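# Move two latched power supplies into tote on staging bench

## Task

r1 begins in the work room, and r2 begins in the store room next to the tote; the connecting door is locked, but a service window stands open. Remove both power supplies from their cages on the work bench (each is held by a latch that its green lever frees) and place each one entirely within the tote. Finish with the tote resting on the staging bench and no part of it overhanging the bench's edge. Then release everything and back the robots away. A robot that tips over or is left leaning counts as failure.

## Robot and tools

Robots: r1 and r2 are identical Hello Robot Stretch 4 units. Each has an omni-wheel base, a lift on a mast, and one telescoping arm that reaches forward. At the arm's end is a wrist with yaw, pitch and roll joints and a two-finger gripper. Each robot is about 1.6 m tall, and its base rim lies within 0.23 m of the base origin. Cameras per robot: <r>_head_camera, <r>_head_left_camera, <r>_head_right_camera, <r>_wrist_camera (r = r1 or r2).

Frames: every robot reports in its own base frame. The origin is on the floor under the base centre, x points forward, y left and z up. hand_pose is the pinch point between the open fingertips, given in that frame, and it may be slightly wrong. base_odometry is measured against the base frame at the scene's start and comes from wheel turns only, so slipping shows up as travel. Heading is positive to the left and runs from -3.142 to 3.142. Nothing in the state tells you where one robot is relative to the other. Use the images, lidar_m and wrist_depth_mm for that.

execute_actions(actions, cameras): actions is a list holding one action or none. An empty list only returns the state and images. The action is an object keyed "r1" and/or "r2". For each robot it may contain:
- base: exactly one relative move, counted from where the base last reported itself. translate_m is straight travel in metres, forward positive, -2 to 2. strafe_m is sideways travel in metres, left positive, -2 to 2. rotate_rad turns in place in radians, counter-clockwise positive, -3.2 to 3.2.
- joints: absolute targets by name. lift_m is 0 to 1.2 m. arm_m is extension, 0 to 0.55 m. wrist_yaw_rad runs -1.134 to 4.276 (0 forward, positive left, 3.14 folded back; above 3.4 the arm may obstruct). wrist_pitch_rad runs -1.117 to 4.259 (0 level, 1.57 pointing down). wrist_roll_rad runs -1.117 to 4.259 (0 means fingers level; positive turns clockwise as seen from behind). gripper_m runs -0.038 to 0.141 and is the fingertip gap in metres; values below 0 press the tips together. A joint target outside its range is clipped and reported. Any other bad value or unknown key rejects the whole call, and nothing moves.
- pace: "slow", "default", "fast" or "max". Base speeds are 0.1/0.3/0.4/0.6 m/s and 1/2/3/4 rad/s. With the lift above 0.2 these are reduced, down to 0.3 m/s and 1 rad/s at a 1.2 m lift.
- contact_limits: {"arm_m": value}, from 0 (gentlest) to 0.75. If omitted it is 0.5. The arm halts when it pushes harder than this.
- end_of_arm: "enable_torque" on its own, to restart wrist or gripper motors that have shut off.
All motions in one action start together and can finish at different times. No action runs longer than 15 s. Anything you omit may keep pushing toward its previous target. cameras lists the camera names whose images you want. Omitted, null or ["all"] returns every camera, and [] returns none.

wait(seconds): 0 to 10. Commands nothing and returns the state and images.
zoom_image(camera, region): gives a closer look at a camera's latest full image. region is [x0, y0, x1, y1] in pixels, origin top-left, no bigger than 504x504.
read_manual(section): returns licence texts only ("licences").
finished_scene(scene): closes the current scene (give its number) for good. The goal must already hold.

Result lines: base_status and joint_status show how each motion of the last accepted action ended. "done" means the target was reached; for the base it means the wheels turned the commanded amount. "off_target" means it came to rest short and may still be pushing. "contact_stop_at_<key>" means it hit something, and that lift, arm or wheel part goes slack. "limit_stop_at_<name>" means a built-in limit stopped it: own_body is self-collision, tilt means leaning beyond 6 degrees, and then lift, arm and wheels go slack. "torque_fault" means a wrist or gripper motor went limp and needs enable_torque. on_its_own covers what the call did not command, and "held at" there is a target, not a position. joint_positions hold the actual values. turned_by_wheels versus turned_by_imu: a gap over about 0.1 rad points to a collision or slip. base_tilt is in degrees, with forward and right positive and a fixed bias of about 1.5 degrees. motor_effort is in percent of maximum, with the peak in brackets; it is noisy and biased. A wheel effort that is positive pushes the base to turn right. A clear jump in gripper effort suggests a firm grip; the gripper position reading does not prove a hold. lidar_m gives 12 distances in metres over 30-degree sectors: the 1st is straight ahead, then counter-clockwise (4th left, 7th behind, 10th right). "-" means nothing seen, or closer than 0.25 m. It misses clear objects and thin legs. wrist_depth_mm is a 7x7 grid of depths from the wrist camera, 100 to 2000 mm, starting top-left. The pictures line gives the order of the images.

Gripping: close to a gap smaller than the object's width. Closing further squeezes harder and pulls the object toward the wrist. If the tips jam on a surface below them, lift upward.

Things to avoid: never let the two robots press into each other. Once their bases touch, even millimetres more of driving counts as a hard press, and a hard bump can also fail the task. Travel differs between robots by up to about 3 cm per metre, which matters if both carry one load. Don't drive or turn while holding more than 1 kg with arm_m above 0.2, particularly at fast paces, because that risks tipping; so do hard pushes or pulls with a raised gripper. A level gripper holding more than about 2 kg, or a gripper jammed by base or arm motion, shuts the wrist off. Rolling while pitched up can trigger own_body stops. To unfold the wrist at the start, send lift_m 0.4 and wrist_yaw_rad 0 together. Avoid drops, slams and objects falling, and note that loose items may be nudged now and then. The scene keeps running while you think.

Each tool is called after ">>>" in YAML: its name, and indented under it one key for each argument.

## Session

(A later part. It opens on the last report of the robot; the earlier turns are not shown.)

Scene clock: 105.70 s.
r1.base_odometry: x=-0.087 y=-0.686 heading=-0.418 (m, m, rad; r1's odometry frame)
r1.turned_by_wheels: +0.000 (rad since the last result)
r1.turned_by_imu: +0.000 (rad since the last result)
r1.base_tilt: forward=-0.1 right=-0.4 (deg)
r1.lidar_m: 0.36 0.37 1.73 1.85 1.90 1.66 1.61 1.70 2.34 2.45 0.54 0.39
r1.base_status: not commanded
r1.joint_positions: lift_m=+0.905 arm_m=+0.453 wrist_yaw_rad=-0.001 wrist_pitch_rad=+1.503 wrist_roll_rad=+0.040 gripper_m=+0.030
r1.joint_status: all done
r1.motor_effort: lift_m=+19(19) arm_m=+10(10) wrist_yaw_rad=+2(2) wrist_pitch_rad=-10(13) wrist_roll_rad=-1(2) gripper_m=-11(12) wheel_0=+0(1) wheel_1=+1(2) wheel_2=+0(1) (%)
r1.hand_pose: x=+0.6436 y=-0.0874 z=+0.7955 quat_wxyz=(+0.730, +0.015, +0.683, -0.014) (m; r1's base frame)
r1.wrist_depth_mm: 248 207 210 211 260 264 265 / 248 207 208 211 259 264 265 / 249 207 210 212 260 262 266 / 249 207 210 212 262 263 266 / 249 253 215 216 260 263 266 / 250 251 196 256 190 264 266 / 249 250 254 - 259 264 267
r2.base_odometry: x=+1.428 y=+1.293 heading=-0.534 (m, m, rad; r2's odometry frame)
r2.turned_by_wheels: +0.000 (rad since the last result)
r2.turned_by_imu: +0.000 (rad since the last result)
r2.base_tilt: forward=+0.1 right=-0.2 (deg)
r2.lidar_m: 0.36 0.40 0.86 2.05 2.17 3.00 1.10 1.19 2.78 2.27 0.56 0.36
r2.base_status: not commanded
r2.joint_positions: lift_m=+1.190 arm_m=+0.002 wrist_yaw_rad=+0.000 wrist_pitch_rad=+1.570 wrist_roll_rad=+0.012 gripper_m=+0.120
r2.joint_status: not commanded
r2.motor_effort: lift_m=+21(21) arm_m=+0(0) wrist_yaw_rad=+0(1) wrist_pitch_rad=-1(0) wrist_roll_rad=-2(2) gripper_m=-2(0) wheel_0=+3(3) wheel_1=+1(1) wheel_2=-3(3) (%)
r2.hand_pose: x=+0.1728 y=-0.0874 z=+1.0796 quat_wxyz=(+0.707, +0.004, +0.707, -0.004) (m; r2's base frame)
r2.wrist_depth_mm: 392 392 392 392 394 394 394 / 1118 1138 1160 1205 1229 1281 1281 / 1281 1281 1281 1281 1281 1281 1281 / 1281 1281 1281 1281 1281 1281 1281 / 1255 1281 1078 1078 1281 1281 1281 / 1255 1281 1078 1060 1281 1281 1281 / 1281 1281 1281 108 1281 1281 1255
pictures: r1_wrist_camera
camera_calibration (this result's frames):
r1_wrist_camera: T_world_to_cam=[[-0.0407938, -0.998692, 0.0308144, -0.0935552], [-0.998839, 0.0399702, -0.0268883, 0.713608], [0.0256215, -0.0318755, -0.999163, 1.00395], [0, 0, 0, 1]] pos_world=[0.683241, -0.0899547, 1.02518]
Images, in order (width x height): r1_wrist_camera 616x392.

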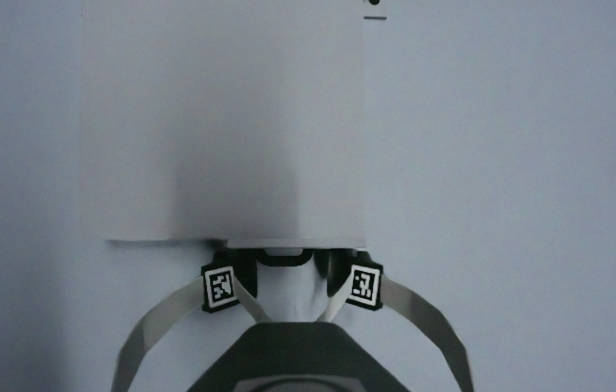

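>>> execute_actions:
  actions:
    - {"r1":{"joints":{"gripper_m":-0.005,"lift_m":0.896,"arm_m":0.459},"contact_limits":{"arm_m":0.1},"pace":"slow"}}
  cameras: []

>>> execute_actions:
  actions:
    - {"r1":{"joints":{"gripper_m":-0.036,"lift_m":0.889},"pace":"slow"}}
  cameras: ["r1_wrist_camera"]

>>> zoom_image:
  camera: "r1_wrist_camera"
  region: [170, 190, 420, 320]

Scene clock: 107.47 s.
r1.base_odometry: x=-0.087 y=-0.686 heading=-0.418 (m, m, rad; r1's odometry frame)
r1.turned_by_wheels: +0.000 (rad since the last result)
r1.turned_by_imu: +0.000 (rad since the last result)
r1.base_tilt: forward=-0.1 right=-0.3 (deg)
r1.lidar_m: 0.36 0.38 1.71 1.85 1.91 1.67 1.63 1.70 2.36 2.45 0.53 0.38
r1.base_status: not commanded
r1.joint_positions: lift_m=+0.896 arm_m=+0.457 wrist_yaw_rad=-0.004 wrist_pitch_rad=+1.511 wrist_roll_rad=+0.040 gripper_m=-0.004
r1.joint_status: all done
r1.on_its_own: wrist_pitch_rad is at rest, and its effort (-33) is outside its rest range (-23 to +23)
r1.motor_effort: lift_m=+19(20) arm_m=+12(13) wrist_yaw_rad=+11(10) wrist_pitch_rad=-33(33) wrist_roll_rad=-1(2) gripper_m=-23(22) wheel_0=+1(1) wheel_1=+2(2) wheel_2=-1(1) (%)
r1.contact_limits: arm_m 0.1
r1.hand_pose: x=+0.6445 y=-0.0875 z=+0.7864 quat_wxyz=(+0.728, +0.016, +0.686, -0.015) (m; r1's base frame)
r1.wrist_depth_mm: 237 196 198 200 249 251 255 / 238 196 198 200 249 252 254 / 237 197 199 202 251 252 255 / 238 197 199 202 250 255 255 / 239 241 200 206 251 253 255 / 241 242 200 247 188 256 257 / 240 243 246 - 253 254 258
r2.base_odometry: x=+1.428 y=+1.293 heading=-0.534 (m, m, rad; r2's odometry frame)
r2.turned_by_wheels: +0.000 (rad since the last result)
r2.turned_by_imu: +0.000 (rad since the last result)
r2.base_tilt: forward=+0.1 right=-0.2 (deg)
r2.lidar_m: 0.37 0.41 0.90 2.06 2.14 2.98 1.09 1.19 2.75 2.31 0.58 0.40
r2.base_status: not commanded
r2.joint_positions: lift_m=+1.190 arm_m=+0.002 wrist_yaw_rad=+0.000 wrist_pitch_rad=+1.570 wrist_roll_rad=+0.012 gripper_m=+0.120
r2.joint_status: not commanded
r2.motor_effort: lift_m=+21(21) arm_m=+0(1) wrist_yaw_rad=+0(0) wrist_pitch_rad=+0(0) wrist_roll_rad=-3(0) gripper_m=-1(1) wheel_0=+3(2) wheel_1=+1(1) wheel_2=-3(3) (%)
r2.hand_pose: x=+0.1728 y=-0.0874 z=+1.0796 quat_wxyz=(+0.707, +0.004, +0.707, -0.004) (m; r2's base frame)
r2.wrist_depth_mm: 392 392 394 392 394 392 394 / 1098 1138 1182 1205 1229 1281 1308 / 1281 1281 1281 1281 1281 1281 1281 / 1281 1308 1281 1281 1281 1281 1308 / 1281 1281 1078 1078 1281 1281 1281 / 1255 1281 1078 1060 1281 1281 1281 / 1281 1281 1281 108 1281 1281 1281
pictures: none
No camera images: the call's "cameras" was empty. Leave "cameras" out to get every camera's image.

Scene clock: 108.73 s.
r1.base_odometry: x=-0.087 y=-0.686 heading=-0.418 (m, m, rad; r1's odometry frame)
r1.turned_by_wheels: +0.000 (rad since the last result)
r1.turned_by_imu: +0.000 (rad since the last result)
r1.base_tilt: forward=-0.1 right=-0.3 (deg)
r1.lidar_m: 0.36 0.36 1.72 1.87 1.91 1.67 1.61 1.70 2.36 2.44 0.53 0.35
r1.base_status: not commanded
r1.joint_positions: lift_m=+0.889 arm_m=+0.457 wrist_yaw_rad=-0.005 wrist_pitch_rad=+1.511 wrist_roll_rad=+0.040 gripper_m=-0.035
r1.joint_status: all done
r1.on_its_own: wrist_pitch_rad is at rest, and its effort (-33) is outside its rest range (-23 to +23)
r1.motor_effort: lift_m=+19(19) arm_m=+12(12) wrist_yaw_rad=+13(13) wrist_pitch_rad=-33(35) wrist_roll_rad=-3(1) gripper_m=-27(27) wheel_0=+1(1) wheel_1=+2(1) wheel_2=-1(1) (%)
r1.hand_pose: x=+0.6444 y=-0.0875 z=+0.7794 quat_wxyz=(+0.728, +0.016, +0.686, -0.015) (m; r1's base frame)
r1.wrist_depth_mm: 229 189 191 193 241 245 248 / 230 189 191 194 242 245 248 / 231 189 192 193 243 246 248 / 232 190 191 195 244 247 250 / 233 235 193 195 243 246 249 / 233 234 182 241 182 247 250 / 234 235 238 - 247 248 251
r2.base_odometry: x=+1.428 y=+1.293 heading=-0.534 (m, m, rad; r2's odometry frame)
r2.turned_by_wheels: +0.000 (rad since the last result)
r2.turned_by_imu: +0.000 (rad since the last result)
r2.base_tilt: forward=+0.1 right=-0.2 (deg)
r2.lidar_m: 0.35 0.40 0.90 2.05 2.14 2.97 1.11 1.19 2.74 2.27 0.55 0.41
r2.base_status: not commanded
r2.joint_positions: lift_m=+1.190 arm_m=+0.002 wrist_yaw_rad=+0.000 wrist_pitch_rad=+1.570 wrist_roll_rad=+0.012 gripper_m=+0.120
r2.joint_status: not commanded
r2.motor_effort: lift_m=+21(21) arm_m=+0(1) wrist_yaw_rad=+0(0) wrist_pitch_rad=+0(0) wrist_roll_rad=-4(3) gripper_m=+0(0) wheel_0=+3(2) wheel_1=+1(1) wheel_2=-3(3) (%)
r2.hand_pose: x=+0.1728 y=-0.0874 z=+1.0796 quat_wxyz=(+0.707, +0.004, +0.707, -0.004) (m; r2's base frame)
r2.wrist_depth_mm: 392 392 392 394 394 394 394 / 1098 1138 1182 1205 1229 1308 1281 / 1281 1281 1281 1281 1308 1281 1281 / 1281 1255 1281 1281 1281 1281 1281 / 1281 1281 1060 1078 1281 1281 1281 / 1281 1281 1060 1060 1281 1281 1281 / 1281 1255 1255 108 1255 1281 1281
pictures: r1_wrist_camera
camera_calibration (this result's frames):
r1_wrist_camera: T_world_to_cam=[[-0.0440772, -0.998543, 0.0311441, -0.0912051], [-0.998882, 0.0435166, -0.0184544, 0.707822], [0.0170722, -0.0319228, -0.999345, 0.993424], [0, 0, 0, 1]] pos_world=[0.686051, -0.0901614, 1.00868]
Images, in order (width x height): r1_wrist_camera 616x392.

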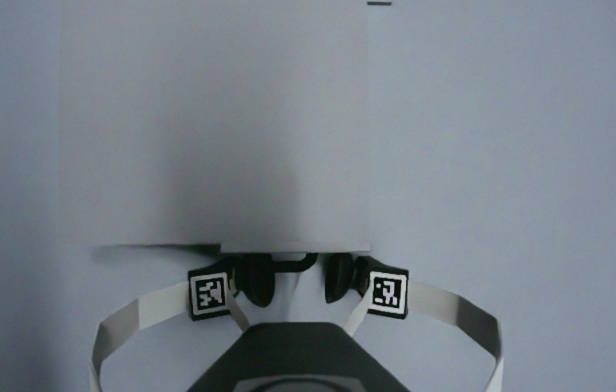

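Region (170, 190, 420, 320) of r1_wrist_camera's 616x392 image, scaled by 2.016; it fills the top 262 rows of this view, and the rest is white.

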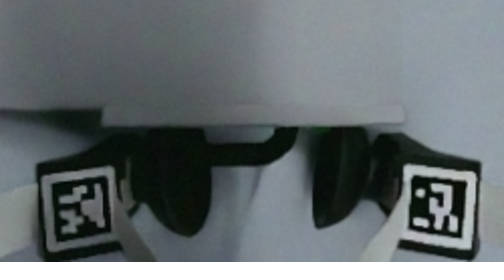

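>>> execute_actions:
  actions:
    - {"r1":{"joints":{"arm_m":0.438},"pace":"slow"}}
  cameras: ["r1_wrist_camera"]

>>> zoom_image:
  camera: "r1_wrist_camera"
  region: [170, 190, 420, 320]

Scene clock: 110.07 s.
r1.base_odometry: x=-0.087 y=-0.686 heading=-0.418 (m, m, rad; r1's odometry frame)
r1.turned_by_wheels: +0.000 (rad since the last result)
r1.turned_by_imu: +0.000 (rad since the last result)
r1.base_tilt: forward=+0.0 right=-0.3 (deg)
r1.lidar_m: 0.36 0.38 1.73 1.86 1.91 1.66 1.61 1.69 2.36 1.40 0.51 0.37
r1.base_status: not commanded
r1.joint_positions: lift_m=+0.889 arm_m=+0.441 wrist_yaw_rad=+0.006 wrist_pitch_rad=+1.483 wrist_roll_rad=+0.040 gripper_m=-0.035
r1.joint_status: all done
r1.on_its_own: wrist_yaw_rad is at rest, and its effort (-18) is outside its rest range (-13 to +13); wrist_pitch_rad is at rest, and its effort (+50) is outside its rest range (-23 to +23)
r1.motor_effort: lift_m=+22(22) arm_m=-15(15) wrist_yaw_rad=-18(19) wrist_pitch_rad=+50(48) wrist_roll_rad=-3(2) gripper_m=-28(29) wheel_0=+0(1) wheel_1=+1(1) wheel_2=+5(5) (%)
r1.hand_pose: x=+0.6374 y=-0.0873 z=+0.7797 quat_wxyz=(+0.737, +0.013, +0.675, -0.011) (m; r1's base frame)
r1.wrist_depth_mm: 236 195 197 200 249 253 255 / 236 195 197 199 248 251 254 / 236 194 196 198 248 250 253 / 235 193 196 198 246 249 252 / 235 236 196 198 245 249 251 / 234 236 185 241 183 247 250 / 233 236 237 - 244 246 248
r2.base_odometry: x=+1.428 y=+1.293 heading=-0.534 (m, m, rad; r2's odometry frame)
r2.turned_by_wheels: +0.000 (rad since the last result)
r2.turned_by_imu: +0.000 (rad since the last result)
r2.base_tilt: forward=+0.2 right=-0.2 (deg)
r2.lidar_m: 0.37 0.40 0.88 2.05 2.15 2.93 1.10 1.20 2.75 2.28 0.56 0.39
r2.base_status: not commanded
r2.joint_positions: lift_m=+1.190 arm_m=+0.002 wrist_yaw_rad=+0.000 wrist_pitch_rad=+1.570 wrist_roll_rad=+0.012 gripper_m=+0.120
r2.joint_status: not commanded
r2.motor_effort: lift_m=+21(21) arm_m=-1(1) wrist_yaw_rad=+0(0) wrist_pitch_rad=-1(0) wrist_roll_rad=-2(3) gripper_m=+0(0) wheel_0=+3(2) wheel_1=+1(1) wheel_2=-3(3) (%)
r2.hand_pose: x=+0.1728 y=-0.0874 z=+1.0796 quat_wxyz=(+0.707, +0.004, +0.707, -0.004) (m; r2's base frame)
r2.wrist_depth_mm: 392 392 394 392 394 394 392 / 1118 1138 1182 1182 1229 1281 1308 / 1255 1255 1281 1281 1281 1281 1281 / 1281 1281 1281 1281 1281 1281 1308 / 1281 1281 1078 1078 1281 1281 1281 / 1281 1281 1078 1078 1281 1281 1281 / 1281 1281 1281 108 1255 1255 1281
pictures: r1_wrist_camera
camera_calibration (this result's frames):
r1_wrist_camera: T_world_to_cam=[[-0.0346818, -0.998949, 0.0299803, -0.096416], [-0.998327, 0.0332404, -0.0473081, 0.722054], [0.0462618, -0.0315709, -0.99843, 0.974618], [0, 0, 0, 1]] pos_world=[0.672415, -0.0895465, 1.01014]
Images, in order (width x height): r1_wrist_camera 616x392.

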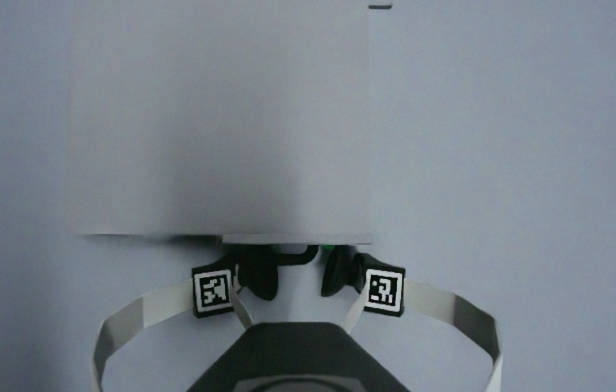

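Region (170, 190, 420, 320) of r1_wrist_camera's 616x392 image, scaled by 2.016; it fills the top 262 rows of this view, and the rest is white.

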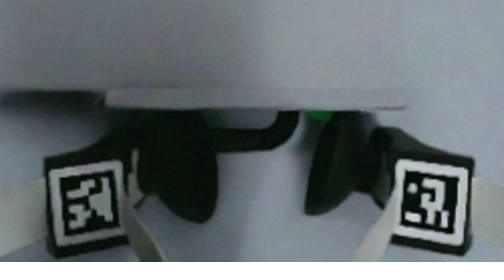

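>>> execute_actions:
  actions:
    - {"r1":{"joints":{"arm_m":0.433,"lift_m":0.886},"pace":"slow"}}
  cameras: ["r1_wrist_camera"]

>>> zoom_image:
  camera: "r1_wrist_camera"
  region: [170, 190, 420, 320]

Scene clock: 110.90 s.
r1.base_odometry: x=-0.087 y=-0.686 heading=-0.418 (m, m, rad; r1's odometry frame)
r1.turned_by_wheels: +0.000 (rad since the last result)
r1.turned_by_imu: +0.000 (rad since the last result)
r1.base_tilt: forward=+0.0 right=-0.3 (deg)
r1.lidar_m: 0.36 0.37 1.73 1.85 1.92 1.68 1.61 1.71 2.35 2.44 0.54 0.38
r1.base_status: not commanded
r1.joint_positions: lift_m=+0.886 arm_m=+0.435 wrist_yaw_rad=+0.002 wrist_pitch_rad=+1.492 wrist_roll_rad=+0.040 gripper_m=-0.035
r1.joint_status: all done
r1.motor_effort: lift_m=+19(22) arm_m=-12(16) wrist_yaw_rad=-9(18) wrist_pitch_rad=+23(50) wrist_roll_rad=-1(2) gripper_m=-28(28) wheel_0=+0(0) wheel_1=+0(1) wheel_2=+3(5) (%)
r1.hand_pose: x=+0.6290 y=-0.0874 z=+0.7767 quat_wxyz=(+0.734, +0.014, +0.678, -0.013) (m; r1's base frame)
r1.wrist_depth_mm: 233 191 195 196 245 249 250 / 234 190 193 196 245 248 251 / 233 190 193 196 243 247 249 / 232 191 192 195 243 246 250 / 232 235 214 200 244 247 249 / 231 234 182 239 185 244 248 / 231 234 235 - 243 244 247
r2.base_odometry: x=+1.428 y=+1.293 heading=-0.534 (m, m, rad; r2's odometry frame)
r2.turned_by_wheels: +0.000 (rad since the last result)
r2.turned_by_imu: +0.000 (rad since the last result)
r2.base_tilt: forward=+0.1 right=-0.2 (deg)
r2.lidar_m: 0.37 0.40 0.88 2.05 2.12 2.95 1.09 1.17 2.77 2.30 0.55 0.40
r2.base_status: not commanded
r2.joint_positions: lift_m=+1.190 arm_m=+0.002 wrist_yaw_rad=+0.000 wrist_pitch_rad=+1.570 wrist_roll_rad=+0.012 gripper_m=+0.120
r2.joint_status: not commanded
r2.motor_effort: lift_m=+21(21) arm_m=+0(1) wrist_yaw_rad=+0(0) wrist_pitch_rad=+0(1) wrist_roll_rad=+0(2) gripper_m=-1(1) wheel_0=+3(3) wheel_1=+1(1) wheel_2=-3(3) (%)
r2.hand_pose: x=+0.1728 y=-0.0874 z=+1.0796 quat_wxyz=(+0.707, +0.004, +0.707, -0.004) (m; r2's base frame)
r2.wrist_depth_mm: 392 394 394 394 394 394 397 / 1098 1138 1182 1205 1255 1281 1308 / 1281 1281 1281 1281 1281 1281 1281 / 1281 1281 1281 1281 1308 1281 1281 / 1281 1255 1078 1078 1281 1281 1255 / 1281 1281 1078 1060 1281 1281 1281 / 1281 1281 1281 108 1281 1281 1281
pictures: r1_wrist_camera
camera_calibration (this result's frames):
r1_wrist_camera: T_world_to_cam=[[-0.0384507, -0.9988, 0.030322, -0.0946025], [-0.998569, 0.0372774, -0.0383533, 0.707075], [0.0371769, -0.0317533, -0.998804, 0.978014], [0, 0, 0, 1]] pos_world=[0.666066, -0.0897917, 1.00683]
Images, in order (width x height): r1_wrist_camera 616x392.

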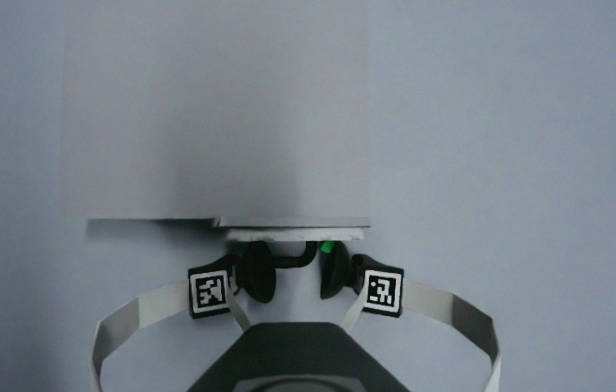

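Region (170, 190, 420, 320) of r1_wrist_camera's 616x392 image, scaled by 2.016; it fills the top 262 rows of this view, and the rest is white.

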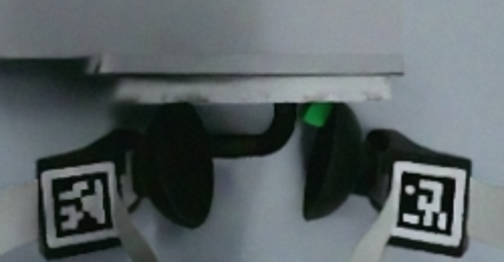

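It's coming out. Keep pulling.

>>> execute_actions:
  actions:
    - {"r1":{"joints":{"arm_m":0.30},"pace":"slow"}}
  cameras: ["r1_wrist_camera","r1_head_camera"]

Scene clock: 113.57 s.
r1.base_odometry: x=-0.087 y=-0.686 heading=-0.418 (m, m, rad; r1's odometry frame)
r1.turned_by_wheels: +0.000 (rad since the last result)
r1.turned_by_imu: +0.000 (rad since the last result)
r1.base_tilt: forward=+0.0 right=-0.4 (deg)
r1.lidar_m: 0.36 0.37 1.73 1.85 1.92 1.67 1.60 1.70 2.35 2.44 0.51 0.39
r1.base_status: not commanded
r1.joint_positions: lift_m=+0.886 arm_m=+0.302 wrist_yaw_rad=+0.003 wrist_pitch_rad=+1.490 wrist_roll_rad=+0.040 gripper_m=-0.035
r1.joint_status: all done
r1.on_its_own: wrist_pitch_rad is at rest, and its effort (+28) is outside its rest range (-23 to +23)
r1.motor_effort: lift_m=+20(20) arm_m=-12(11) wrist_yaw_rad=-11(10) wrist_pitch_rad=+28(27) wrist_roll_rad=-2(1) gripper_m=-26(27) wheel_0=+0(0) wheel_1=+0(1) wheel_2=+3(3) (%)
r1.hand_pose: x=+0.4966 y=-0.0873 z=+0.7767 quat_wxyz=(+0.735, +0.014, +0.678, -0.013) (m; r1's base frame)
r1.wrist_depth_mm: 234 237 239 200 245 249 251 / 235 237 238 200 244 250 251 / 234 237 238 200 245 247 250 / 234 235 238 198 245 247 249 / 234 236 213 204 243 247 250 / 232 233 182 239 183 246 248 / 231 234 236 - 242 245 247
r2.base_odometry: x=+1.428 y=+1.293 heading=-0.534 (m, m, rad; r2's odometry frame)
r2.turned_by_wheels: +0.000 (rad since the last result)
r2.turned_by_imu: +0.001 (rad since the last result)
r2.base_tilt: forward=+0.1 right=-0.2 (deg)
r2.lidar_m: 0.37 0.41 0.86 2.05 2.14 2.94 1.10 1.17 2.75 2.28 0.58 0.39
r2.base_status: not commanded
r2.joint_positions: lift_m=+1.190 arm_m=+0.002 wrist_yaw_rad=+0.000 wrist_pitch_rad=+1.570 wrist_roll_rad=+0.012 gripper_m=+0.120
r2.joint_status: not commanded
r2.motor_effort: lift_m=+21(21) arm_m=+0(0) wrist_yaw_rad=+0(0) wrist_pitch_rad=+0(1) wrist_roll_rad=-1(2) gripper_m=+0(1) wheel_0=+3(2) wheel_1=+1(1) wheel_2=-3(3) (%)
r2.hand_pose: x=+0.1728 y=-0.0874 z=+1.0796 quat_wxyz=(+0.707, +0.004, +0.707, -0.004) (m; r2's base frame)
r2.wrist_depth_mm: 392 392 392 392 392 394 394 / 1118 1138 1182 1182 1205 1281 1281 / 1255 1281 1281 1281 1308 1281 1255 / 1281 1281 1281 1281 1308 1281 1281 / 1255 1281 1060 1078 1281 1281 1308 / 1281 1281 1078 1078 1281 1281 1281 / 1281 1281 1255 108 1255 1281 1281
pictures: r1_head_camera, r1_wrist_camera
camera_calibration (this result's frames):
r1_wrist_camera: T_world_to_cam=[[-0.0374606, -0.99884, 0.0302644, -0.100121], [-0.998551, 0.0362449, -0.0397654, 0.575802], [0.0386223, -0.0317102, -0.998751, 0.982181], [0, 0, 0, 1]] pos_world=[0.533283, -0.0897293, 1.00688]
Images, in order (width x height): r1_head_camera 420x560, r1_wrist_camera 616x392.

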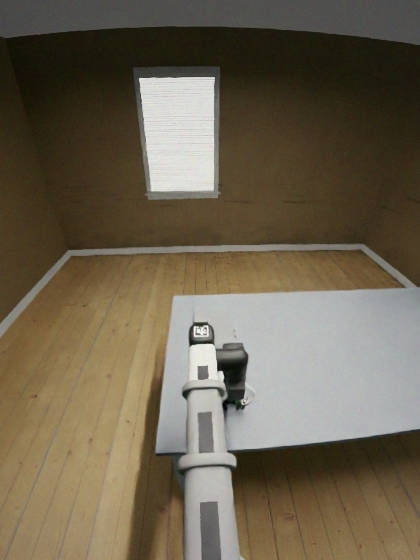

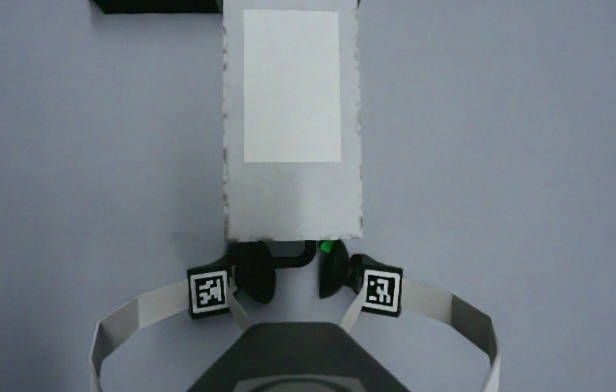

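>>> execute_actions:
  actions:
    - {"r1":{"joints":{"arm_m":0.19},"pace":"slow"}}
  cameras: ["r2_head_camera","r1_head_camera"]

>>> zoom_image:
  camera: "r2_head_camera"
  region: [215, 170, 305, 225]

Scene clock: 116.13 s.
r1.base_odometry: x=-0.087 y=-0.686 heading=-0.418 (m, m, rad; r1's odometry frame)
r1.turned_by_wheels: +0.000 (rad since the last result)
r1.turned_by_imu: +0.000 (rad since the last result)
r1.base_tilt: forward=+0.0 right=-0.3 (deg)
r1.lidar_m: 0.35 0.38 1.74 1.86 1.91 1.70 1.61 1.69 2.36 2.44 0.52 0.42
r1.base_status: not commanded
r1.joint_positions: lift_m=+0.886 arm_m=+0.192 wrist_yaw_rad=+0.001 wrist_pitch_rad=+1.498 wrist_roll_rad=+0.040 gripper_m=-0.035
r1.joint_status: all done
r1.motor_effort: lift_m=+20(20) arm_m=-10(13) wrist_yaw_rad=-4(13) wrist_pitch_rad=+6(31) wrist_roll_rad=-2(4) gripper_m=-25(25) wheel_0=+0(0) wheel_1=+1(1) wheel_2=+2(3) (%)
r1.hand_pose: x=+0.3836 y=-0.0874 z=+0.7765 quat_wxyz=(+0.732, +0.014, +0.681, -0.013) (m; r1's base frame)
r1.wrist_depth_mm: 235 237 194 200 244 249 251 / 235 236 195 200 245 248 251 / 233 237 194 200 244 247 250 / 235 237 194 198 245 247 250 / 233 236 202 202 244 246 250 / 960 167 189 778 182 1008 1042 / 960 960 788 - 1008 1042 1025
r2.base_odometry: x=+1.428 y=+1.293 heading=-0.534 (m, m, rad; r2's odometry frame)
r2.turned_by_wheels: +0.000 (rad since the last result)
r2.turned_by_imu: +0.001 (rad since the last result)
r2.base_tilt: forward=+0.1 right=-0.2 (deg)
r2.lidar_m: 0.37 0.40 0.86 2.06 2.14 2.95 1.08 1.18 2.74 2.30 0.58 0.38
r2.base_status: not commanded
r2.joint_positions: lift_m=+1.190 arm_m=+0.002 wrist_yaw_rad=+0.000 wrist_pitch_rad=+1.570 wrist_roll_rad=+0.012 gripper_m=+0.120
r2.joint_status: not commanded
r2.motor_effort: lift_m=+21(21) arm_m=+0(0) wrist_yaw_rad=+0(0) wrist_pitch_rad=+0(0) wrist_roll_rad=-2(1) gripper_m=+0(1) wheel_0=+3(3) wheel_1=+1(1) wheel_2=-2(3) (%)
r2.hand_pose: x=+0.1728 y=-0.0874 z=+1.0796 quat_wxyz=(+0.707, +0.004, +0.707, -0.004) (m; r2's base frame)
r2.wrist_depth_mm: 392 392 394 394 394 394 394 / 1118 1138 1182 1205 1255 1281 1308 / 1281 1281 1281 1308 1281 1281 1281 / 1281 1281 1281 1281 1281 1281 1281 / 1255 1281 1078 1078 1281 1281 1255 / 1281 1281 1060 1078 1255 1281 1281 / 1281 1281 1281 108 1281 1281 1281
pictures: r1_head_camera, r2_head_camera
Images, in order (width x height): r1_head_camera 420x560, r2_head_camera 420x560.

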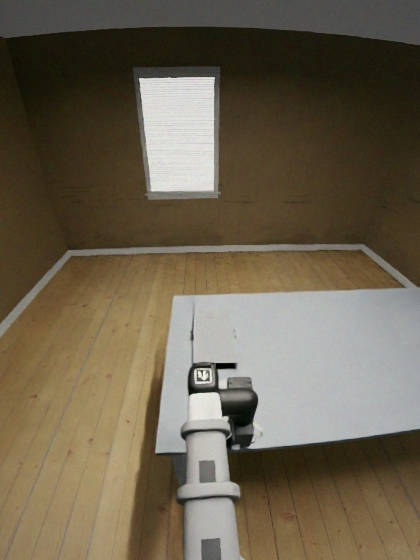

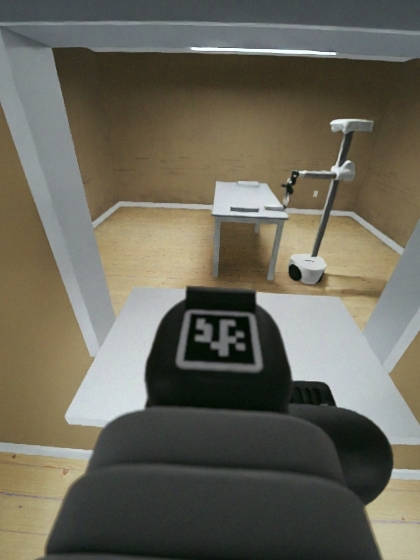

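Region (215, 170, 305, 225) of r2_head_camera's 420x560 image, scaled by 5.600, with more detail than that image has.

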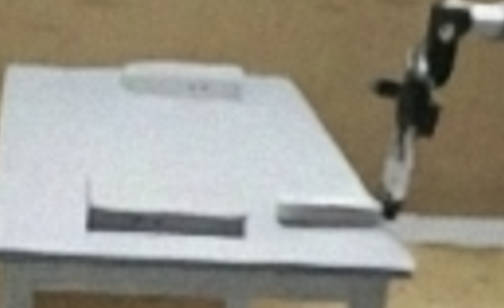

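>>> execute_actions:
  actions:
    - {"r1":{"joints":{"gripper_m":0.12,"lift_m":0.905}}}
  cameras: ["r1_wrist_camera"]

Scene clock: 118.57 s.
r1.base_odometry: x=-0.087 y=-0.686 heading=-0.418 (m, m, rad; r1's odometry frame)
r1.turned_by_wheels: +0.000 (rad since the last result)
r1.turned_by_imu: +0.000 (rad since the last result)
r1.base_tilt: forward=+0.0 right=-0.3 (deg)
r1.lidar_m: 0.36 0.37 1.71 1.85 1.91 1.67 1.62 1.70 2.37 2.44 0.53 0.38
r1.base_status: not commanded
r1.joint_positions: lift_m=+0.905 arm_m=+0.192 wrist_yaw_rad=+0.000 wrist_pitch_rad=+1.501 wrist_roll_rad=+0.040 gripper_m=+0.120
r1.joint_status: all done
r1.motor_effort: lift_m=+22(24) arm_m=-9(10) wrist_yaw_rad=+0(3) wrist_pitch_rad=-2(5) wrist_roll_rad=+1(3) gripper_m=+0(25) wheel_0=+0(0) wheel_1=+1(1) wheel_2=+2(2) (%)
r1.hand_pose: x=+0.3827 y=-0.0874 z=+0.7953 quat_wxyz=(+0.731, +0.015, +0.682, -0.014) (m; r1's base frame)
r1.wrist_depth_mm: 252 254 218 220 262 267 268 / 252 255 219 220 263 266 268 / 252 254 218 220 264 266 268 / 252 253 218 220 263 265 268 / 251 253 257 258 262 266 268 / 976 976 798 788 1025 1025 1025 / 976 991 798 - 1025 1042 1042
r2.base_odometry: x=+1.428 y=+1.293 heading=-0.534 (m, m, rad; r2's odometry frame)
r2.turned_by_wheels: +0.000 (rad since the last result)
r2.turned_by_imu: +0.001 (rad since the last result)
r2.base_tilt: forward=+0.1 right=-0.2 (deg)
r2.lidar_m: 0.35 0.41 0.87 2.06 2.16 2.93 1.07 1.19 2.77 2.31 0.56 0.40
r2.base_status: not commanded
r2.joint_positions: lift_m=+1.190 arm_m=+0.002 wrist_yaw_rad=+0.000 wrist_pitch_rad=+1.570 wrist_roll_rad=+0.012 gripper_m=+0.120
r2.joint_status: not commanded
r2.motor_effort: lift_m=+21(21) arm_m=+0(0) wrist_yaw_rad=+0(0) wrist_pitch_rad=+0(0) wrist_roll_rad=-1(1) gripper_m=+0(1) wheel_0=+3(3) wheel_1=+1(1) wheel_2=-3(2) (%)
r2.hand_pose: x=+0.1728 y=-0.0874 z=+1.0796 quat_wxyz=(+0.707, +0.004, +0.707, -0.004) (m; r2's base frame)
r2.wrist_depth_mm: 394 392 394 394 392 392 397 / 1118 1138 1182 1205 1229 1281 1281 / 1255 1281 1255 1281 1281 1281 1281 / 1281 1255 1281 1281 1281 1281 1281 / 1281 1281 1078 1078 1281 1281 1281 / 1281 1281 1060 1060 1281 1308 1308 / 1281 1281 1281 108 1255 1281 1281
pictures: r1_wrist_camera
camera_calibration (this result's frames):
r1_wrist_camera: T_world_to_cam=[[-0.0398633, -0.998733, 0.0307227, -0.10446], [-0.998808, 0.0389615, -0.0294124, 0.454984], [0.0281781, -0.0318585, -0.999095, 1.00942], [0, 0, 0, 1]] pos_world=[0.421834, -0.0898954, 1.0251]
Images, in order (width x height): r1_wrist_camera 616x392.

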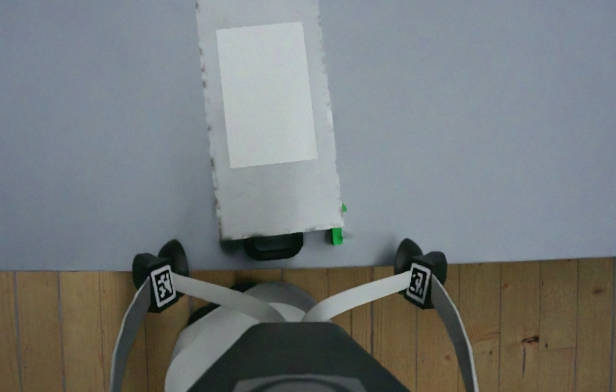

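>>> execute_actions:
  actions:
    - {"r1":{"base":{"strafe_m":0.015},"joints":{"arm_m":0.307,"wrist_roll_rad":-0.07,"lift_m":0.901}}}
  cameras: ["r1_wrist_camera"]

Scene clock: 120.73 s.
r1.base_odometry: x=-0.081 y=-0.672 heading=-0.418 (m, m, rad; r1's odometry frame)
r1.turned_by_wheels: +0.000 (rad since the last result)
r1.turned_by_imu: +0.001 (rad since the last result)
r1.base_tilt: forward=+0.0 right=-0.3 (deg)
r1.lidar_m: 0.36 0.39 1.70 1.85 1.90 1.68 1.62 1.69 2.35 2.46 0.53 0.40
r1.base_status: done
r1.joint_positions: lift_m=+0.901 arm_m=+0.305 wrist_yaw_rad=+0.000 wrist_pitch_rad=+1.500 wrist_roll_rad=-0.070 gripper_m=+0.120
r1.joint_status: all done
r1.motor_effort: lift_m=+19(20) arm_m=+9(11) wrist_yaw_rad=-1(1) wrist_pitch_rad=-1(2) wrist_roll_rad=-1(4) gripper_m=+1(0) wheel_0=+2(5) wheel_1=+1(5) wheel_2=+1(0) (%)
r1.hand_pose: x=+0.4966 y=-0.0874 z=+0.7916 quat_wxyz=(+0.731, -0.026, +0.681, +0.024) (m; r1's base frame)
r1.wrist_depth_mm: 247 249 253 255 258 263 266 / 247 251 252 256 258 262 266 / 246 249 251 216 259 262 264 / 247 249 252 216 259 262 265 / 247 249 216 216 257 264 265 / 246 248 213 214 256 263 264 / 246 249 250 - 258 262 264
r2.base_odometry: x=+1.428 y=+1.293 heading=-0.534 (m, m, rad; r2's odometry frame)
r2.turned_by_wheels: +0.000 (rad since the last result)
r2.turned_by_imu: +0.001 (rad since the last result)
r2.base_tilt: forward=+0.1 right=-0.2 (deg)
r2.lidar_m: 0.35 0.40 0.90 2.06 2.15 2.96 1.10 1.13 2.79 2.31 0.58 0.40
r2.base_status: not commanded
r2.joint_positions: lift_m=+1.190 arm_m=+0.002 wrist_yaw_rad=+0.000 wrist_pitch_rad=+1.570 wrist_roll_rad=+0.012 gripper_m=+0.120
r2.joint_status: not commanded
r2.motor_effort: lift_m=+21(21) arm_m=+0(1) wrist_yaw_rad=+0(0) wrist_pitch_rad=-1(0) wrist_roll_rad=-2(2) gripper_m=-2(0) wheel_0=+3(3) wheel_1=+1(1) wheel_2=-3(2) (%)
r2.hand_pose: x=+0.1728 y=-0.0874 z=+1.0796 quat_wxyz=(+0.707, +0.004, +0.707, -0.004) (m; r2's base frame)
r2.wrist_depth_mm: 392 394 392 394 394 397 394 / 1118 1138 1182 1182 1229 1281 1281 / 1281 1281 1281 1281 1281 1281 1281 / 1281 1255 1281 1281 1308 1281 1281 / 1255 1281 1078 1078 1281 1281 1281 / 1281 1255 1078 1060 1281 1281 1281 / 1281 1281 1255 108 1281 1281 1281
pictures: r1_wrist_camera
camera_calibration (this result's frames):
r1_wrist_camera: T_world_to_cam=[[0.0696992, -0.996827, 0.0384337, -0.160148], [-0.997047, -0.0708566, -0.0296191, 0.558325], [0.0322484, -0.0362557, -0.998822, 0.99989], [0, 0, 0, 1]] pos_world=[0.535594, -0.0838276, 1.0214]
Images, in order (width x height): r1_wrist_camera 616x392.

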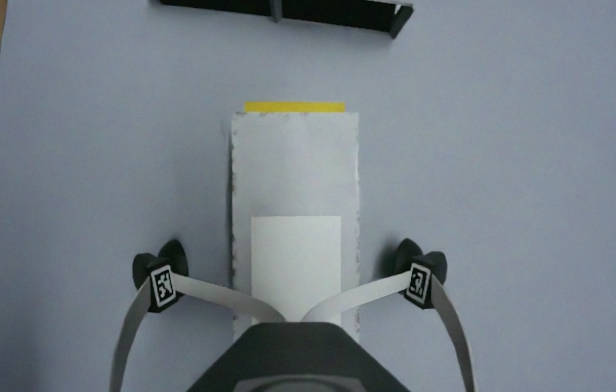

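>>> execute_actions:
  actions:
    - {"r1":{"joints":{"gripper_m":0.005}}}
  cameras: ["r1_wrist_camera"]

>>> execute_actions:
  actions:
    - {"r1":{"joints":{"lift_m":1.12,"arm_m":0.02,"wrist_roll_rad":0.04}}}
  cameras: ["r1_wrist_camera","r2_head_camera"]

Scene clock: 122.83 s.
r1.base_odometry: x=-0.081 y=-0.672 heading=-0.418 (m, m, rad; r1's odometry frame)
r1.turned_by_wheels: +0.000 (rad since the last result)
r1.turned_by_imu: +0.000 (rad since the last result)
r1.base_tilt: forward=+0.0 right=-0.3 (deg)
r1.lidar_m: 0.36 0.38 1.72 1.84 1.89 1.67 1.61 1.70 2.36 2.45 0.53 0.39
r1.base_status: not commanded
r1.joint_positions: lift_m=+0.901 arm_m=+0.305 wrist_yaw_rad=+0.000 wrist_pitch_rad=+1.501 wrist_roll_rad=-0.070 gripper_m=+0.006
r1.joint_status: all done
r1.motor_effort: lift_m=+21(22) arm_m=+9(9) wrist_yaw_rad=-1(2) wrist_pitch_rad=-2(3) wrist_roll_rad=-1(0) gripper_m=-30(31) wheel_0=+1(2) wheel_1=+1(1) wheel_2=+1(1) (%)
r1.hand_pose: x=+0.4965 y=-0.0874 z=+0.7913 quat_wxyz=(+0.731, -0.026, +0.681, +0.024) (m; r1's base frame)
r1.wrist_depth_mm: 245 248 250 253 255 259 262 / 245 248 250 253 256 262 263 / 245 248 249 202 257 259 262 / 244 246 250 202 257 260 263 / 246 247 200 201 256 259 262 / 244 173 200 201 189 258 263 / 245 246 250 - 256 259 262
r2.base_odometry: x=+1.428 y=+1.293 heading=-0.534 (m, m, rad; r2's odometry frame)
r2.turned_by_wheels: +0.000 (rad since the last result)
r2.turned_by_imu: +0.001 (rad since the last result)
r2.base_tilt: forward=+0.2 right=-0.2 (deg)
r2.lidar_m: 0.37 0.40 0.88 2.06 2.16 2.90 1.07 1.19 2.78 2.32 0.56 0.39
r2.base_status: not commanded
r2.joint_positions: lift_m=+1.190 arm_m=+0.002 wrist_yaw_rad=+0.000 wrist_pitch_rad=+1.570 wrist_roll_rad=+0.012 gripper_m=+0.120
r2.joint_status: not commanded
r2.motor_effort: lift_m=+21(21) arm_m=+0(0) wrist_yaw_rad=+0(0) wrist_pitch_rad=+0(0) wrist_roll_rad=-2(1) gripper_m=+0(1) wheel_0=+3(3) wheel_1=+1(2) wheel_2=-3(3) (%)
r2.hand_pose: x=+0.1728 y=-0.0874 z=+1.0796 quat_wxyz=(+0.707, +0.004, +0.707, -0.004) (m; r2's base frame)
r2.wrist_depth_mm: 392 392 394 394 394 394 394 / 1118 1138 1182 1205 1229 1281 1281 / 1281 1281 1281 1281 1281 1281 1281 / 1281 1281 1281 1281 1281 1281 1281 / 1281 1255 1078 1078 1281 1281 1281 / 1255 1281 1060 1078 1281 1281 1281 / 1281 1281 1281 108 1281 1281 1281
pictures: r1_wrist_camera
camera_calibration (this result's frames):
r1_wrist_camera: T_world_to_cam=[[0.0697146, -0.996827, 0.0384063, -0.160117], [-0.997058, -0.0708568, -0.0292269, 0.557913], [0.0318555, -0.0362558, -0.998835, 0.999814], [0, 0, 0, 1]] pos_world=[0.535585, -0.0838276, 1.0211]
Images, in order (width x height): r1_wrist_camera 616x392.

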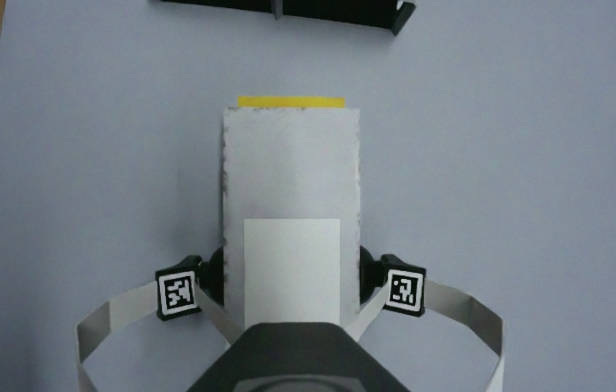

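Scene clock: 124.83 s.
r1.base_odometry: x=-0.081 y=-0.672 heading=-0.418 (m, m, rad; r1's odometry frame)
r1.turned_by_wheels: +0.000 (rad since the last result)
r1.turned_by_imu: +0.000 (rad since the last result)
r1.base_tilt: forward=-0.1 right=-0.3 (deg)
r1.lidar_m: 0.27 0.38 1.72 1.84 1.89 1.68 1.61 1.68 2.34 2.44 0.54 0.29
r1.base_status: not commanded
r1.joint_positions: lift_m=+1.120 arm_m=+0.022 wrist_yaw_rad=+0.000 wrist_pitch_rad=+1.501 wrist_roll_rad=+0.040 gripper_m=+0.006
r1.joint_status: all done
r1.motor_effort: lift_m=+26(26) arm_m=-9(10) wrist_yaw_rad=-1(3) wrist_pitch_rad=-3(4) wrist_roll_rad=-1(3) gripper_m=-30(30) wheel_0=+1(1) wheel_1=+1(1) wheel_2=+1(1) (%)
r1.hand_pose: x=+0.2126 y=-0.0874 z=+1.0099 quat_wxyz=(+0.731, +0.015, +0.682, -0.014) (m; r1's base frame)
r1.wrist_depth_mm: 1205 466 473 473 480 484 488 / 1160 469 466 473 480 484 484 / 1182 1182 798 202 1229 1229 1255 / 1182 1182 1229 201 1229 1255 1255 / 1160 1182 200 202 1229 1229 1281 / 1205 173 200 201 189 1255 1281 / 1182 1182 1205 - 1229 1229 1255
r2.base_odometry: x=+1.428 y=+1.293 heading=-0.534 (m, m, rad; r2's odometry frame)
r2.turned_by_wheels: +0.000 (rad since the last result)
r2.turned_by_imu: +0.000 (rad since the last result)
r2.base_tilt: forward=+0.2 right=-0.2 (deg)
r2.lidar_m: 0.36 0.37 0.88 2.05 2.17 2.96 1.10 1.20 2.80 2.30 0.54 0.40
r2.base_status: not commanded
r2.joint_positions: lift_m=+1.190 arm_m=+0.002 wrist_yaw_rad=+0.000 wrist_pitch_rad=+1.570 wrist_roll_rad=+0.012 gripper_m=+0.120
r2.joint_status: not commanded
r2.motor_effort: lift_m=+21(21) arm_m=+0(1) wrist_yaw_rad=+0(0) wrist_pitch_rad=+1(0) wrist_roll_rad=-2(2) gripper_m=-1(0) wheel_0=+3(2) wheel_1=+1(1) wheel_2=-3(3) (%)
r2.hand_pose: x=+0.1728 y=-0.0874 z=+1.0796 quat_wxyz=(+0.707, +0.004, +0.707, -0.004) (m; r2's base frame)
r2.wrist_depth_mm: 392 392 392 394 394 394 394 / 1118 1138 1182 1205 1229 1281 1281 / 1281 1281 1281 1281 1308 1281 1281 / 1281 1255 1281 1281 1281 1281 1281 / 1281 1281 1098 1078 1281 1308 1281 / 1281 1281 1060 1078 1281 1281 1281 / 1255 1255 1281 108 1281 1281 1281
pictures: r1_wrist_camera, r2_head_camera
camera_calibration (this result's frames):
r1_wrist_camera: T_world_to_cam=[[-0.0397789, -0.998735, 0.030745, -0.117875], [-0.998823, 0.0388902, -0.028982, 0.290956], [0.0277497, -0.0318617, -0.999107, 1.22873], [0, 0, 0, 1]] pos_world=[0.251828, -0.0898915, 1.23969]
Images, in order (width x height): r1_wrist_camera 616x392, r2_head_camera 420x560.

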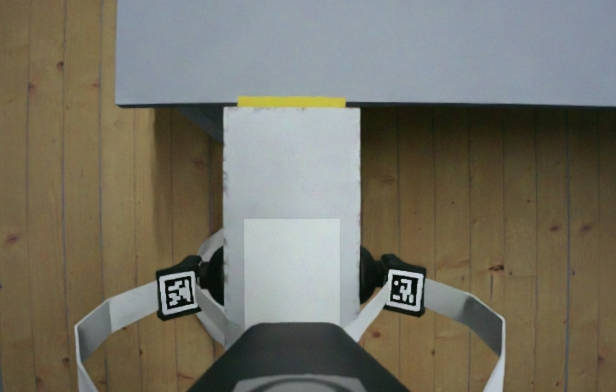

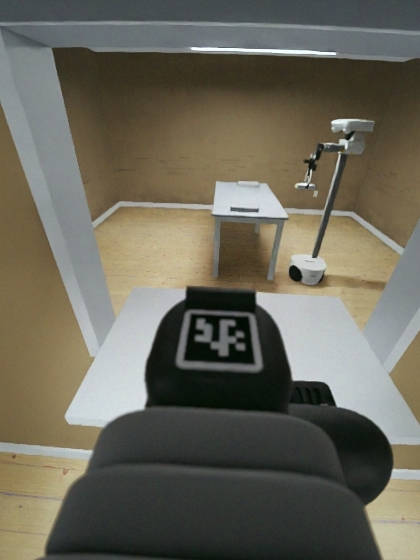

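>>> execute_actions:
  actions:
    - {"r1":{"base":{"rotate_rad":1.03}}}
  cameras: []

>>> execute_actions:
  actions:
    - {"r1":{"base":{"translate_m":1.45},"pace":"fast"}}
  cameras: []

>>> execute_actions:
  actions:
    - {"r1":{"base":{"rotate_rad":0.525}}}
  cameras: ["r1_wrist_camera","r2_head_camera","r1_head_left_camera"]

Scene clock: 127.57 s.
r1.base_odometry: x=-0.081 y=-0.672 heading=+0.612 (m, m, rad; r1's odometry frame)
r1.turned_by_wheels: +1.030 (rad since the last result)
r1.turned_by_imu: +1.043 (rad since the last result)
r1.base_tilt: forward=+0.0 right=-0.3 (deg)
r1.lidar_m: 0.27 1.85 1.87 1.69 1.62 1.69 2.33 2.46 0.52 0.37 0.36 0.30
r1.base_status: done
r1.joint_positions: lift_m=+1.120 arm_m=+0.022 wrist_yaw_rad=+0.000 wrist_pitch_rad=+1.500 wrist_roll_rad=+0.040 gripper_m=+0.006
r1.joint_status: not commanded
r1.motor_effort: lift_m=+26(26) arm_m=-9(9) wrist_yaw_rad=-3(2) wrist_pitch_rad=-2(3) wrist_roll_rad=+0(0) gripper_m=-29(31) wheel_0=-1(4) wheel_1=+0(5) wheel_2=+0(6) (%)
r1.hand_pose: x=+0.2128 y=-0.0874 z=+1.0100 quat_wxyz=(+0.731, +0.015, +0.682, -0.014) (m; r1's base frame)
r1.wrist_depth_mm: 1182 1205 1182 1205 1255 1255 1255 / 1182 1182 1205 1205 1229 1229 488 / 1182 1205 1205 202 1229 484 488 / 1160 1205 1182 202 1229 484 484 / 1229 1205 199 201 1229 488 488 / 1182 173 199 202 189 488 488 / 1182 1205 1182 - 1229 1255 488
r2.base_odometry: x=+1.428 y=+1.293 heading=-0.534 (m, m, rad; r2's odometry frame)
r2.turned_by_wheels: +0.000 (rad since the last result)
r2.turned_by_imu: +0.001 (rad since the last result)
r2.base_tilt: forward=+0.1 right=-0.3 (deg)
r2.lidar_m: 0.37 0.39 0.89 2.04 2.14 2.94 1.09 1.19 2.79 2.31 0.57 0.41
r2.base_status: not commanded
r2.joint_positions: lift_m=+1.190 arm_m=+0.002 wrist_yaw_rad=+0.000 wrist_pitch_rad=+1.570 wrist_roll_rad=+0.012 gripper_m=+0.120
r2.joint_status: not commanded
r2.motor_effort: lift_m=+21(21) arm_m=+0(0) wrist_yaw_rad=+0(0) wrist_pitch_rad=+0(0) wrist_roll_rad=-2(1) gripper_m=-1(1) wheel_0=+3(2) wheel_1=+1(1) wheel_2=-3(2) (%)
r2.hand_pose: x=+0.1728 y=-0.0874 z=+1.0796 quat_wxyz=(+0.707, +0.004, +0.707, -0.004) (m; r2's base frame)
r2.wrist_depth_mm: 392 392 392 394 394 394 394 / 1118 1160 1182 1205 1229 1281 1281 / 1281 1281 1281 1281 1281 1281 1308 / 1255 1281 1281 1281 1308 1281 1308 / 1281 1281 1078 1078 1281 1281 1281 / 1281 1281 1078 1060 1281 1281 1281 / 1255 1281 1281 108 1255 1281 1281
pictures: none
No camera images: the call's "cameras" was empty. Leave "cameras" out to get every camera's image.

Scene clock: 133.53 s.
r1.base_odometry: x=+1.106 y=+0.161 heading=+0.612 (m, m, rad; r1's odometry frame)
r1.turned_by_wheels: +0.000 (rad since the last result)
r1.turned_by_imu: +0.002 (rad since the last result)
r1.base_tilt: forward=+0.0 right=-0.4 (deg)
r1.lidar_m: 0.28 0.37 0.40 0.87 2.34 2.43 1.20 1.11 1.16 2.47 2.39 0.27
r1.base_status: done
r1.joint_positions: lift_m=+1.120 arm_m=+0.022 wrist_yaw_rad=+0.000 wrist_pitch_rad=+1.500 wrist_roll_rad=+0.040 gripper_m=+0.006
r1.joint_status: not commanded
r1.motor_effort: lift_m=+26(26) arm_m=-9(9) wrist_yaw_rad=-2(3) wrist_pitch_rad=-1(4) wrist_roll_rad=+0(2) gripper_m=-32(30) wheel_0=+1(4) wheel_1=+1(4) wheel_2=+2(8) (%)
r1.hand_pose: x=+0.2128 y=-0.0874 z=+1.0100 quat_wxyz=(+0.731, +0.015, +0.682, -0.014) (m; r1's base frame)
r1.wrist_depth_mm: 312 345 904 1160 1229 1255 1281 / 343 891 1118 1229 1229 1255 1255 / 891 1138 1205 202 1229 1281 1255 / 1182 1205 1229 201 1205 1255 1229 / 1182 1182 200 201 1229 1281 1255 / 1182 173 200 201 189 1229 1255 / 1182 1160 1205 - 1205 1255 1308
r2.base_odometry: x=+1.428 y=+1.293 heading=-0.534 (m, m, rad; r2's odometry frame)
r2.turned_by_wheels: +0.000 (rad since the last result)
r2.turned_by_imu: +0.001 (rad since the last result)
r2.base_tilt: forward=+0.1 right=-0.2 (deg)
r2.lidar_m: 0.37 0.38 0.87 2.05 2.15 2.90 1.09 1.20 2.76 2.29 0.57 0.40
r2.base_status: not commanded
r2.joint_positions: lift_m=+1.190 arm_m=+0.002 wrist_yaw_rad=+0.000 wrist_pitch_rad=+1.570 wrist_roll_rad=+0.012 gripper_m=+0.120
r2.joint_status: not commanded
r2.motor_effort: lift_m=+21(21) arm_m=+0(0) wrist_yaw_rad=+0(0) wrist_pitch_rad=-1(0) wrist_roll_rad=+0(1) gripper_m=+0(0) wheel_0=+3(2) wheel_1=+1(1) wheel_2=-3(3) (%)
r2.hand_pose: x=+0.1728 y=-0.0874 z=+1.0796 quat_wxyz=(+0.707, +0.004, +0.707, -0.004) (m; r2's base frame)
r2.wrist_depth_mm: 394 392 392 394 394 394 392 / 1118 1138 1182 1182 1229 1281 1281 / 1281 1281 1281 1281 1308 1281 1281 / 1281 1281 1281 1281 1281 1281 1281 / 1281 1281 1078 1078 1281 1281 1281 / 1281 1255 1060 1078 1281 1281 1281 / 1281 1281 1281 108 1281 1255 1281
pictures: none
No camera images: the call's "cameras" was empty. Leave "cameras" out to get every camera's image.

Scene clock: 135.13 s.
r1.base_odometry: x=+1.106 y=+0.161 heading=+1.137 (m, m, rad; r1's odometry frame)
r1.turned_by_wheels: +0.525 (rad since the last result)
r1.turned_by_imu: +0.532 (rad since the last result)
r1.base_tilt: forward=+0.0 right=-0.4 (deg)
r1.lidar_m: 0.26 0.39 0.88 2.32 2.43 1.19 1.10 1.16 2.48 2.41 0.55 0.28
r1.base_status: done
r1.joint_positions: lift_m=+1.120 arm_m=+0.022 wrist_yaw_rad=+0.000 wrist_pitch_rad=+1.501 wrist_roll_rad=+0.040 gripper_m=+0.006
r1.joint_status: not commanded
r1.motor_effort: lift_m=+26(26) arm_m=-9(9) wrist_yaw_rad=-2(2) wrist_pitch_rad=-2(3) wrist_roll_rad=+0(0) gripper_m=-29(30) wheel_0=+0(4) wheel_1=+0(7) wheel_2=+1(5) (%)
r1.hand_pose: x=+0.2127 y=-0.0874 z=+1.0100 quat_wxyz=(+0.731, +0.015, +0.682, -0.014) (m; r1's base frame)
r1.wrist_depth_mm: 312 317 320 322 327 332 334 / 1078 1118 1118 1078 1160 1182 1205 / 1182 1205 1205 202 1229 1255 1255 / 1182 1205 1205 202 1255 1229 1281 / 1182 1205 200 201 1229 1255 1281 / 1160 173 200 200 189 1229 1255 / 1182 1182 1205 - 1255 1255 1281
r2.base_odometry: x=+1.428 y=+1.293 heading=-0.534 (m, m, rad; r2's odometry frame)
r2.turned_by_wheels: +0.000 (rad since the last result)
r2.turned_by_imu: +0.000 (rad since the last result)
r2.base_tilt: forward=+0.1 right=-0.2 (deg)
r2.lidar_m: 0.37 0.41 0.88 2.08 2.14 2.95 1.09 1.18 2.76 2.32 0.54 0.41
r2.base_status: not commanded
r2.joint_positions: lift_m=+1.190 arm_m=+0.002 wrist_yaw_rad=+0.000 wrist_pitch_rad=+1.570 wrist_roll_rad=+0.012 gripper_m=+0.120
r2.joint_status: not commanded
r2.motor_effort: lift_m=+21(21) arm_m=-1(0) wrist_yaw_rad=+0(0) wrist_pitch_rad=+0(0) wrist_roll_rad=-2(2) gripper_m=-1(1) wheel_0=+2(2) wheel_1=+1(1) wheel_2=-3(3) (%)
r2.hand_pose: x=+0.1728 y=-0.0874 z=+1.0796 quat_wxyz=(+0.707, +0.004, +0.707, -0.004) (m; r2's base frame)
r2.wrist_depth_mm: 392 392 394 394 394 394 394 / 1118 1160 1182 1182 1229 1281 1281 / 1255 1281 1281 1281 1281 1281 1308 / 1281 1281 1281 1281 1281 1281 1281 / 1255 1281 1060 1078 1281 1281 1281 / 1255 1281 1060 1060 1281 1281 1281 / 1281 1281 1281 108 1255 1281 1281
pictures: r1_head_left_camera, r1_wrist_camera, r2_head_camera
camera_calibration (this result's frames):
r1_wrist_camera: T_world_to_cam=[[-0.0395188, -0.998746, 0.0307272, -0.117905], [-0.998821, 0.0386163, -0.0294289, 0.291496], [0.0282054, -0.0318539, -0.999094, 1.22867], [0, 0, 0, 1]] pos_world=[0.251837, -0.0898752, 1.23976]
Images, in order (width x height): r1_head_left_camera 420x672, r1_wrist_camera 616x392, r2_head_camera 420x560.

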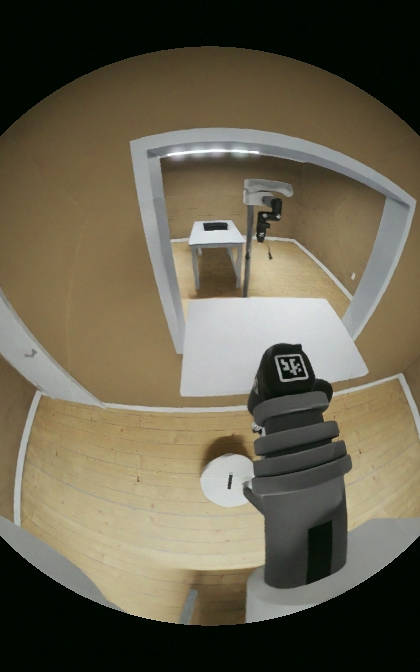

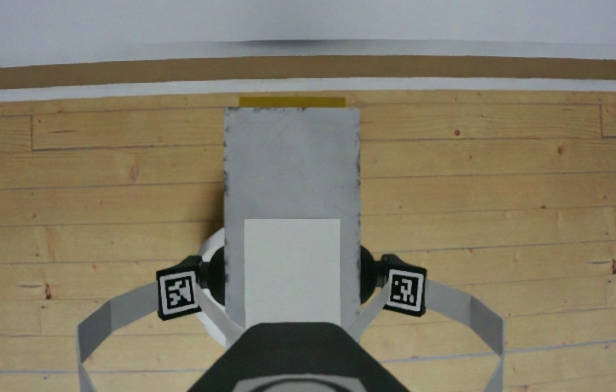

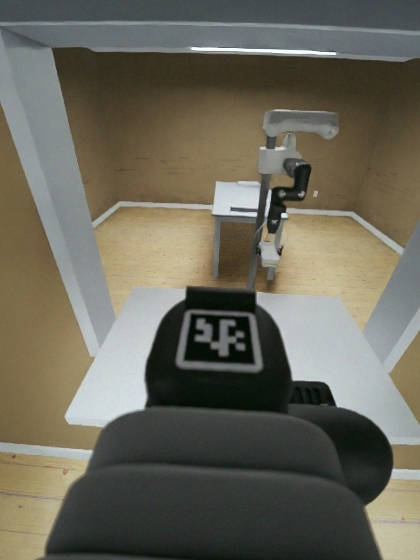

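>>> execute_actions:
  actions:
    - {"r1":{"joints":{"arm_m":0.48,"lift_m":1.065}},"r2":{"base":{"strafe_m":-0.1}}}
  cameras: ["r1_wrist_camera","r2_head_camera"]

Scene clock: 137.70 s.
r1.base_odometry: x=+1.106 y=+0.161 heading=+1.137 (m, m, rad; r1's odometry frame)
r1.turned_by_wheels: +0.000 (rad since the last result)
r1.turned_by_imu: +0.000 (rad since the last result)
r1.base_tilt: forward=+0.0 right=-0.3 (deg)
r1.lidar_m: 0.37 0.38 0.84 2.33 2.44 1.16 1.09 1.18 2.49 2.41 0.56 0.40
r1.base_status: not commanded
r1.joint_positions: lift_m=+1.065 arm_m=+0.478 wrist_yaw_rad=+0.000 wrist_pitch_rad=+1.500 wrist_roll_rad=+0.040 gripper_m=+0.006
r1.joint_status: all done
r1.motor_effort: lift_m=+22(24) arm_m=+9(12) wrist_yaw_rad=-2(1) wrist_pitch_rad=-1(6) wrist_roll_rad=-1(1) gripper_m=-29(34) wheel_0=+0(0) wheel_1=+0(0) wheel_2=+1(1) (%)
r1.hand_pose: x=+0.6697 y=-0.0874 z=+0.9553 quat_wxyz=(+0.731, +0.014, +0.682, -0.013) (m; r1's base frame)
r1.wrist_depth_mm: 256 259 260 265 267 271 273 / 257 258 262 265 267 270 274 / 255 259 260 201 267 271 273 / 256 259 260 202 267 270 272 / 256 258 200 201 267 270 274 / 257 173 200 201 189 268 273 / 256 258 263 - 267 270 273
r2.base_odometry: x=+1.377 y=+1.207 heading=-0.534 (m, m, rad; r2's odometry frame)
r2.turned_by_wheels: +0.000 (rad since the last result)
r2.turned_by_imu: +0.001 (rad since the last result)
r2.base_tilt: forward=+0.1 right=-0.2 (deg)
r2.lidar_m: 0.38 0.38 0.59 2.14 2.27 3.09 1.08 1.18 2.70 2.30 0.58 0.39
r2.base_status: done
r2.joint_positions: lift_m=+1.190 arm_m=+0.002 wrist_yaw_rad=+0.000 wrist_pitch_rad=+1.570 wrist_roll_rad=+0.012 gripper_m=+0.120
r2.joint_status: not commanded
r2.motor_effort: lift_m=+21(21) arm_m=-1(0) wrist_yaw_rad=+0(0) wrist_pitch_rad=+0(1) wrist_roll_rad=+0(1) gripper_m=-2(0) wheel_0=+2(11) wheel_1=+1(8) wheel_2=+0(2) (%)
r2.hand_pose: x=+0.1728 y=-0.0874 z=+1.0796 quat_wxyz=(+0.707, +0.004, +0.707, -0.004) (m; r2's base frame)
r2.wrist_depth_mm: 394 392 394 392 394 394 397 / 1118 1138 1182 1182 1205 1281 1255 / 1281 1281 1281 1281 1281 1281 1281 / 1255 1281 1281 1281 1281 1281 1281 / 1281 1281 1078 1078 1281 1281 1281 / 1281 1281 1078 1060 1281 1281 1255 / 1281 1255 1281 108 1281 1281 1281
pictures: r1_wrist_camera, r2_head_camera
camera_calibration (this result's frames):
r1_wrist_camera: T_world_to_cam=[[-0.0392659, -0.998757, 0.0307164, -0.0983234], [-0.998823, 0.0383551, -0.0297002, 0.746495], [0.0284852, -0.0318465, -0.999087, 1.16099], [0, 0, 0, 1]] pos_world=[0.708685, -0.0898597, 1.18512]
Images, in order (width x height): r1_wrist_camera 616x392, r2_head_camera 420x560.

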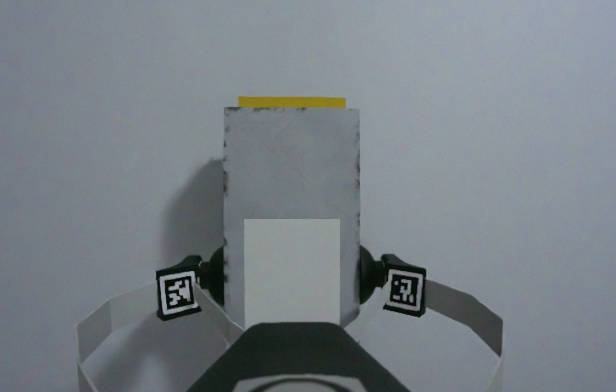

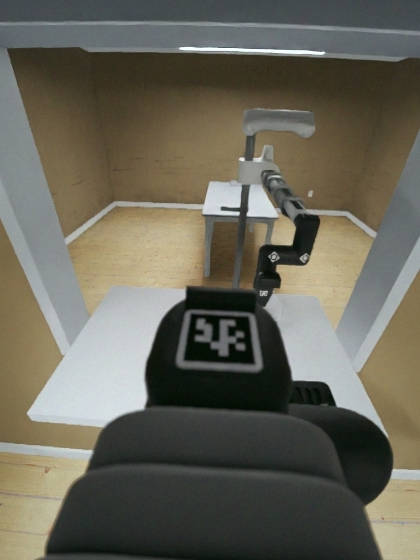

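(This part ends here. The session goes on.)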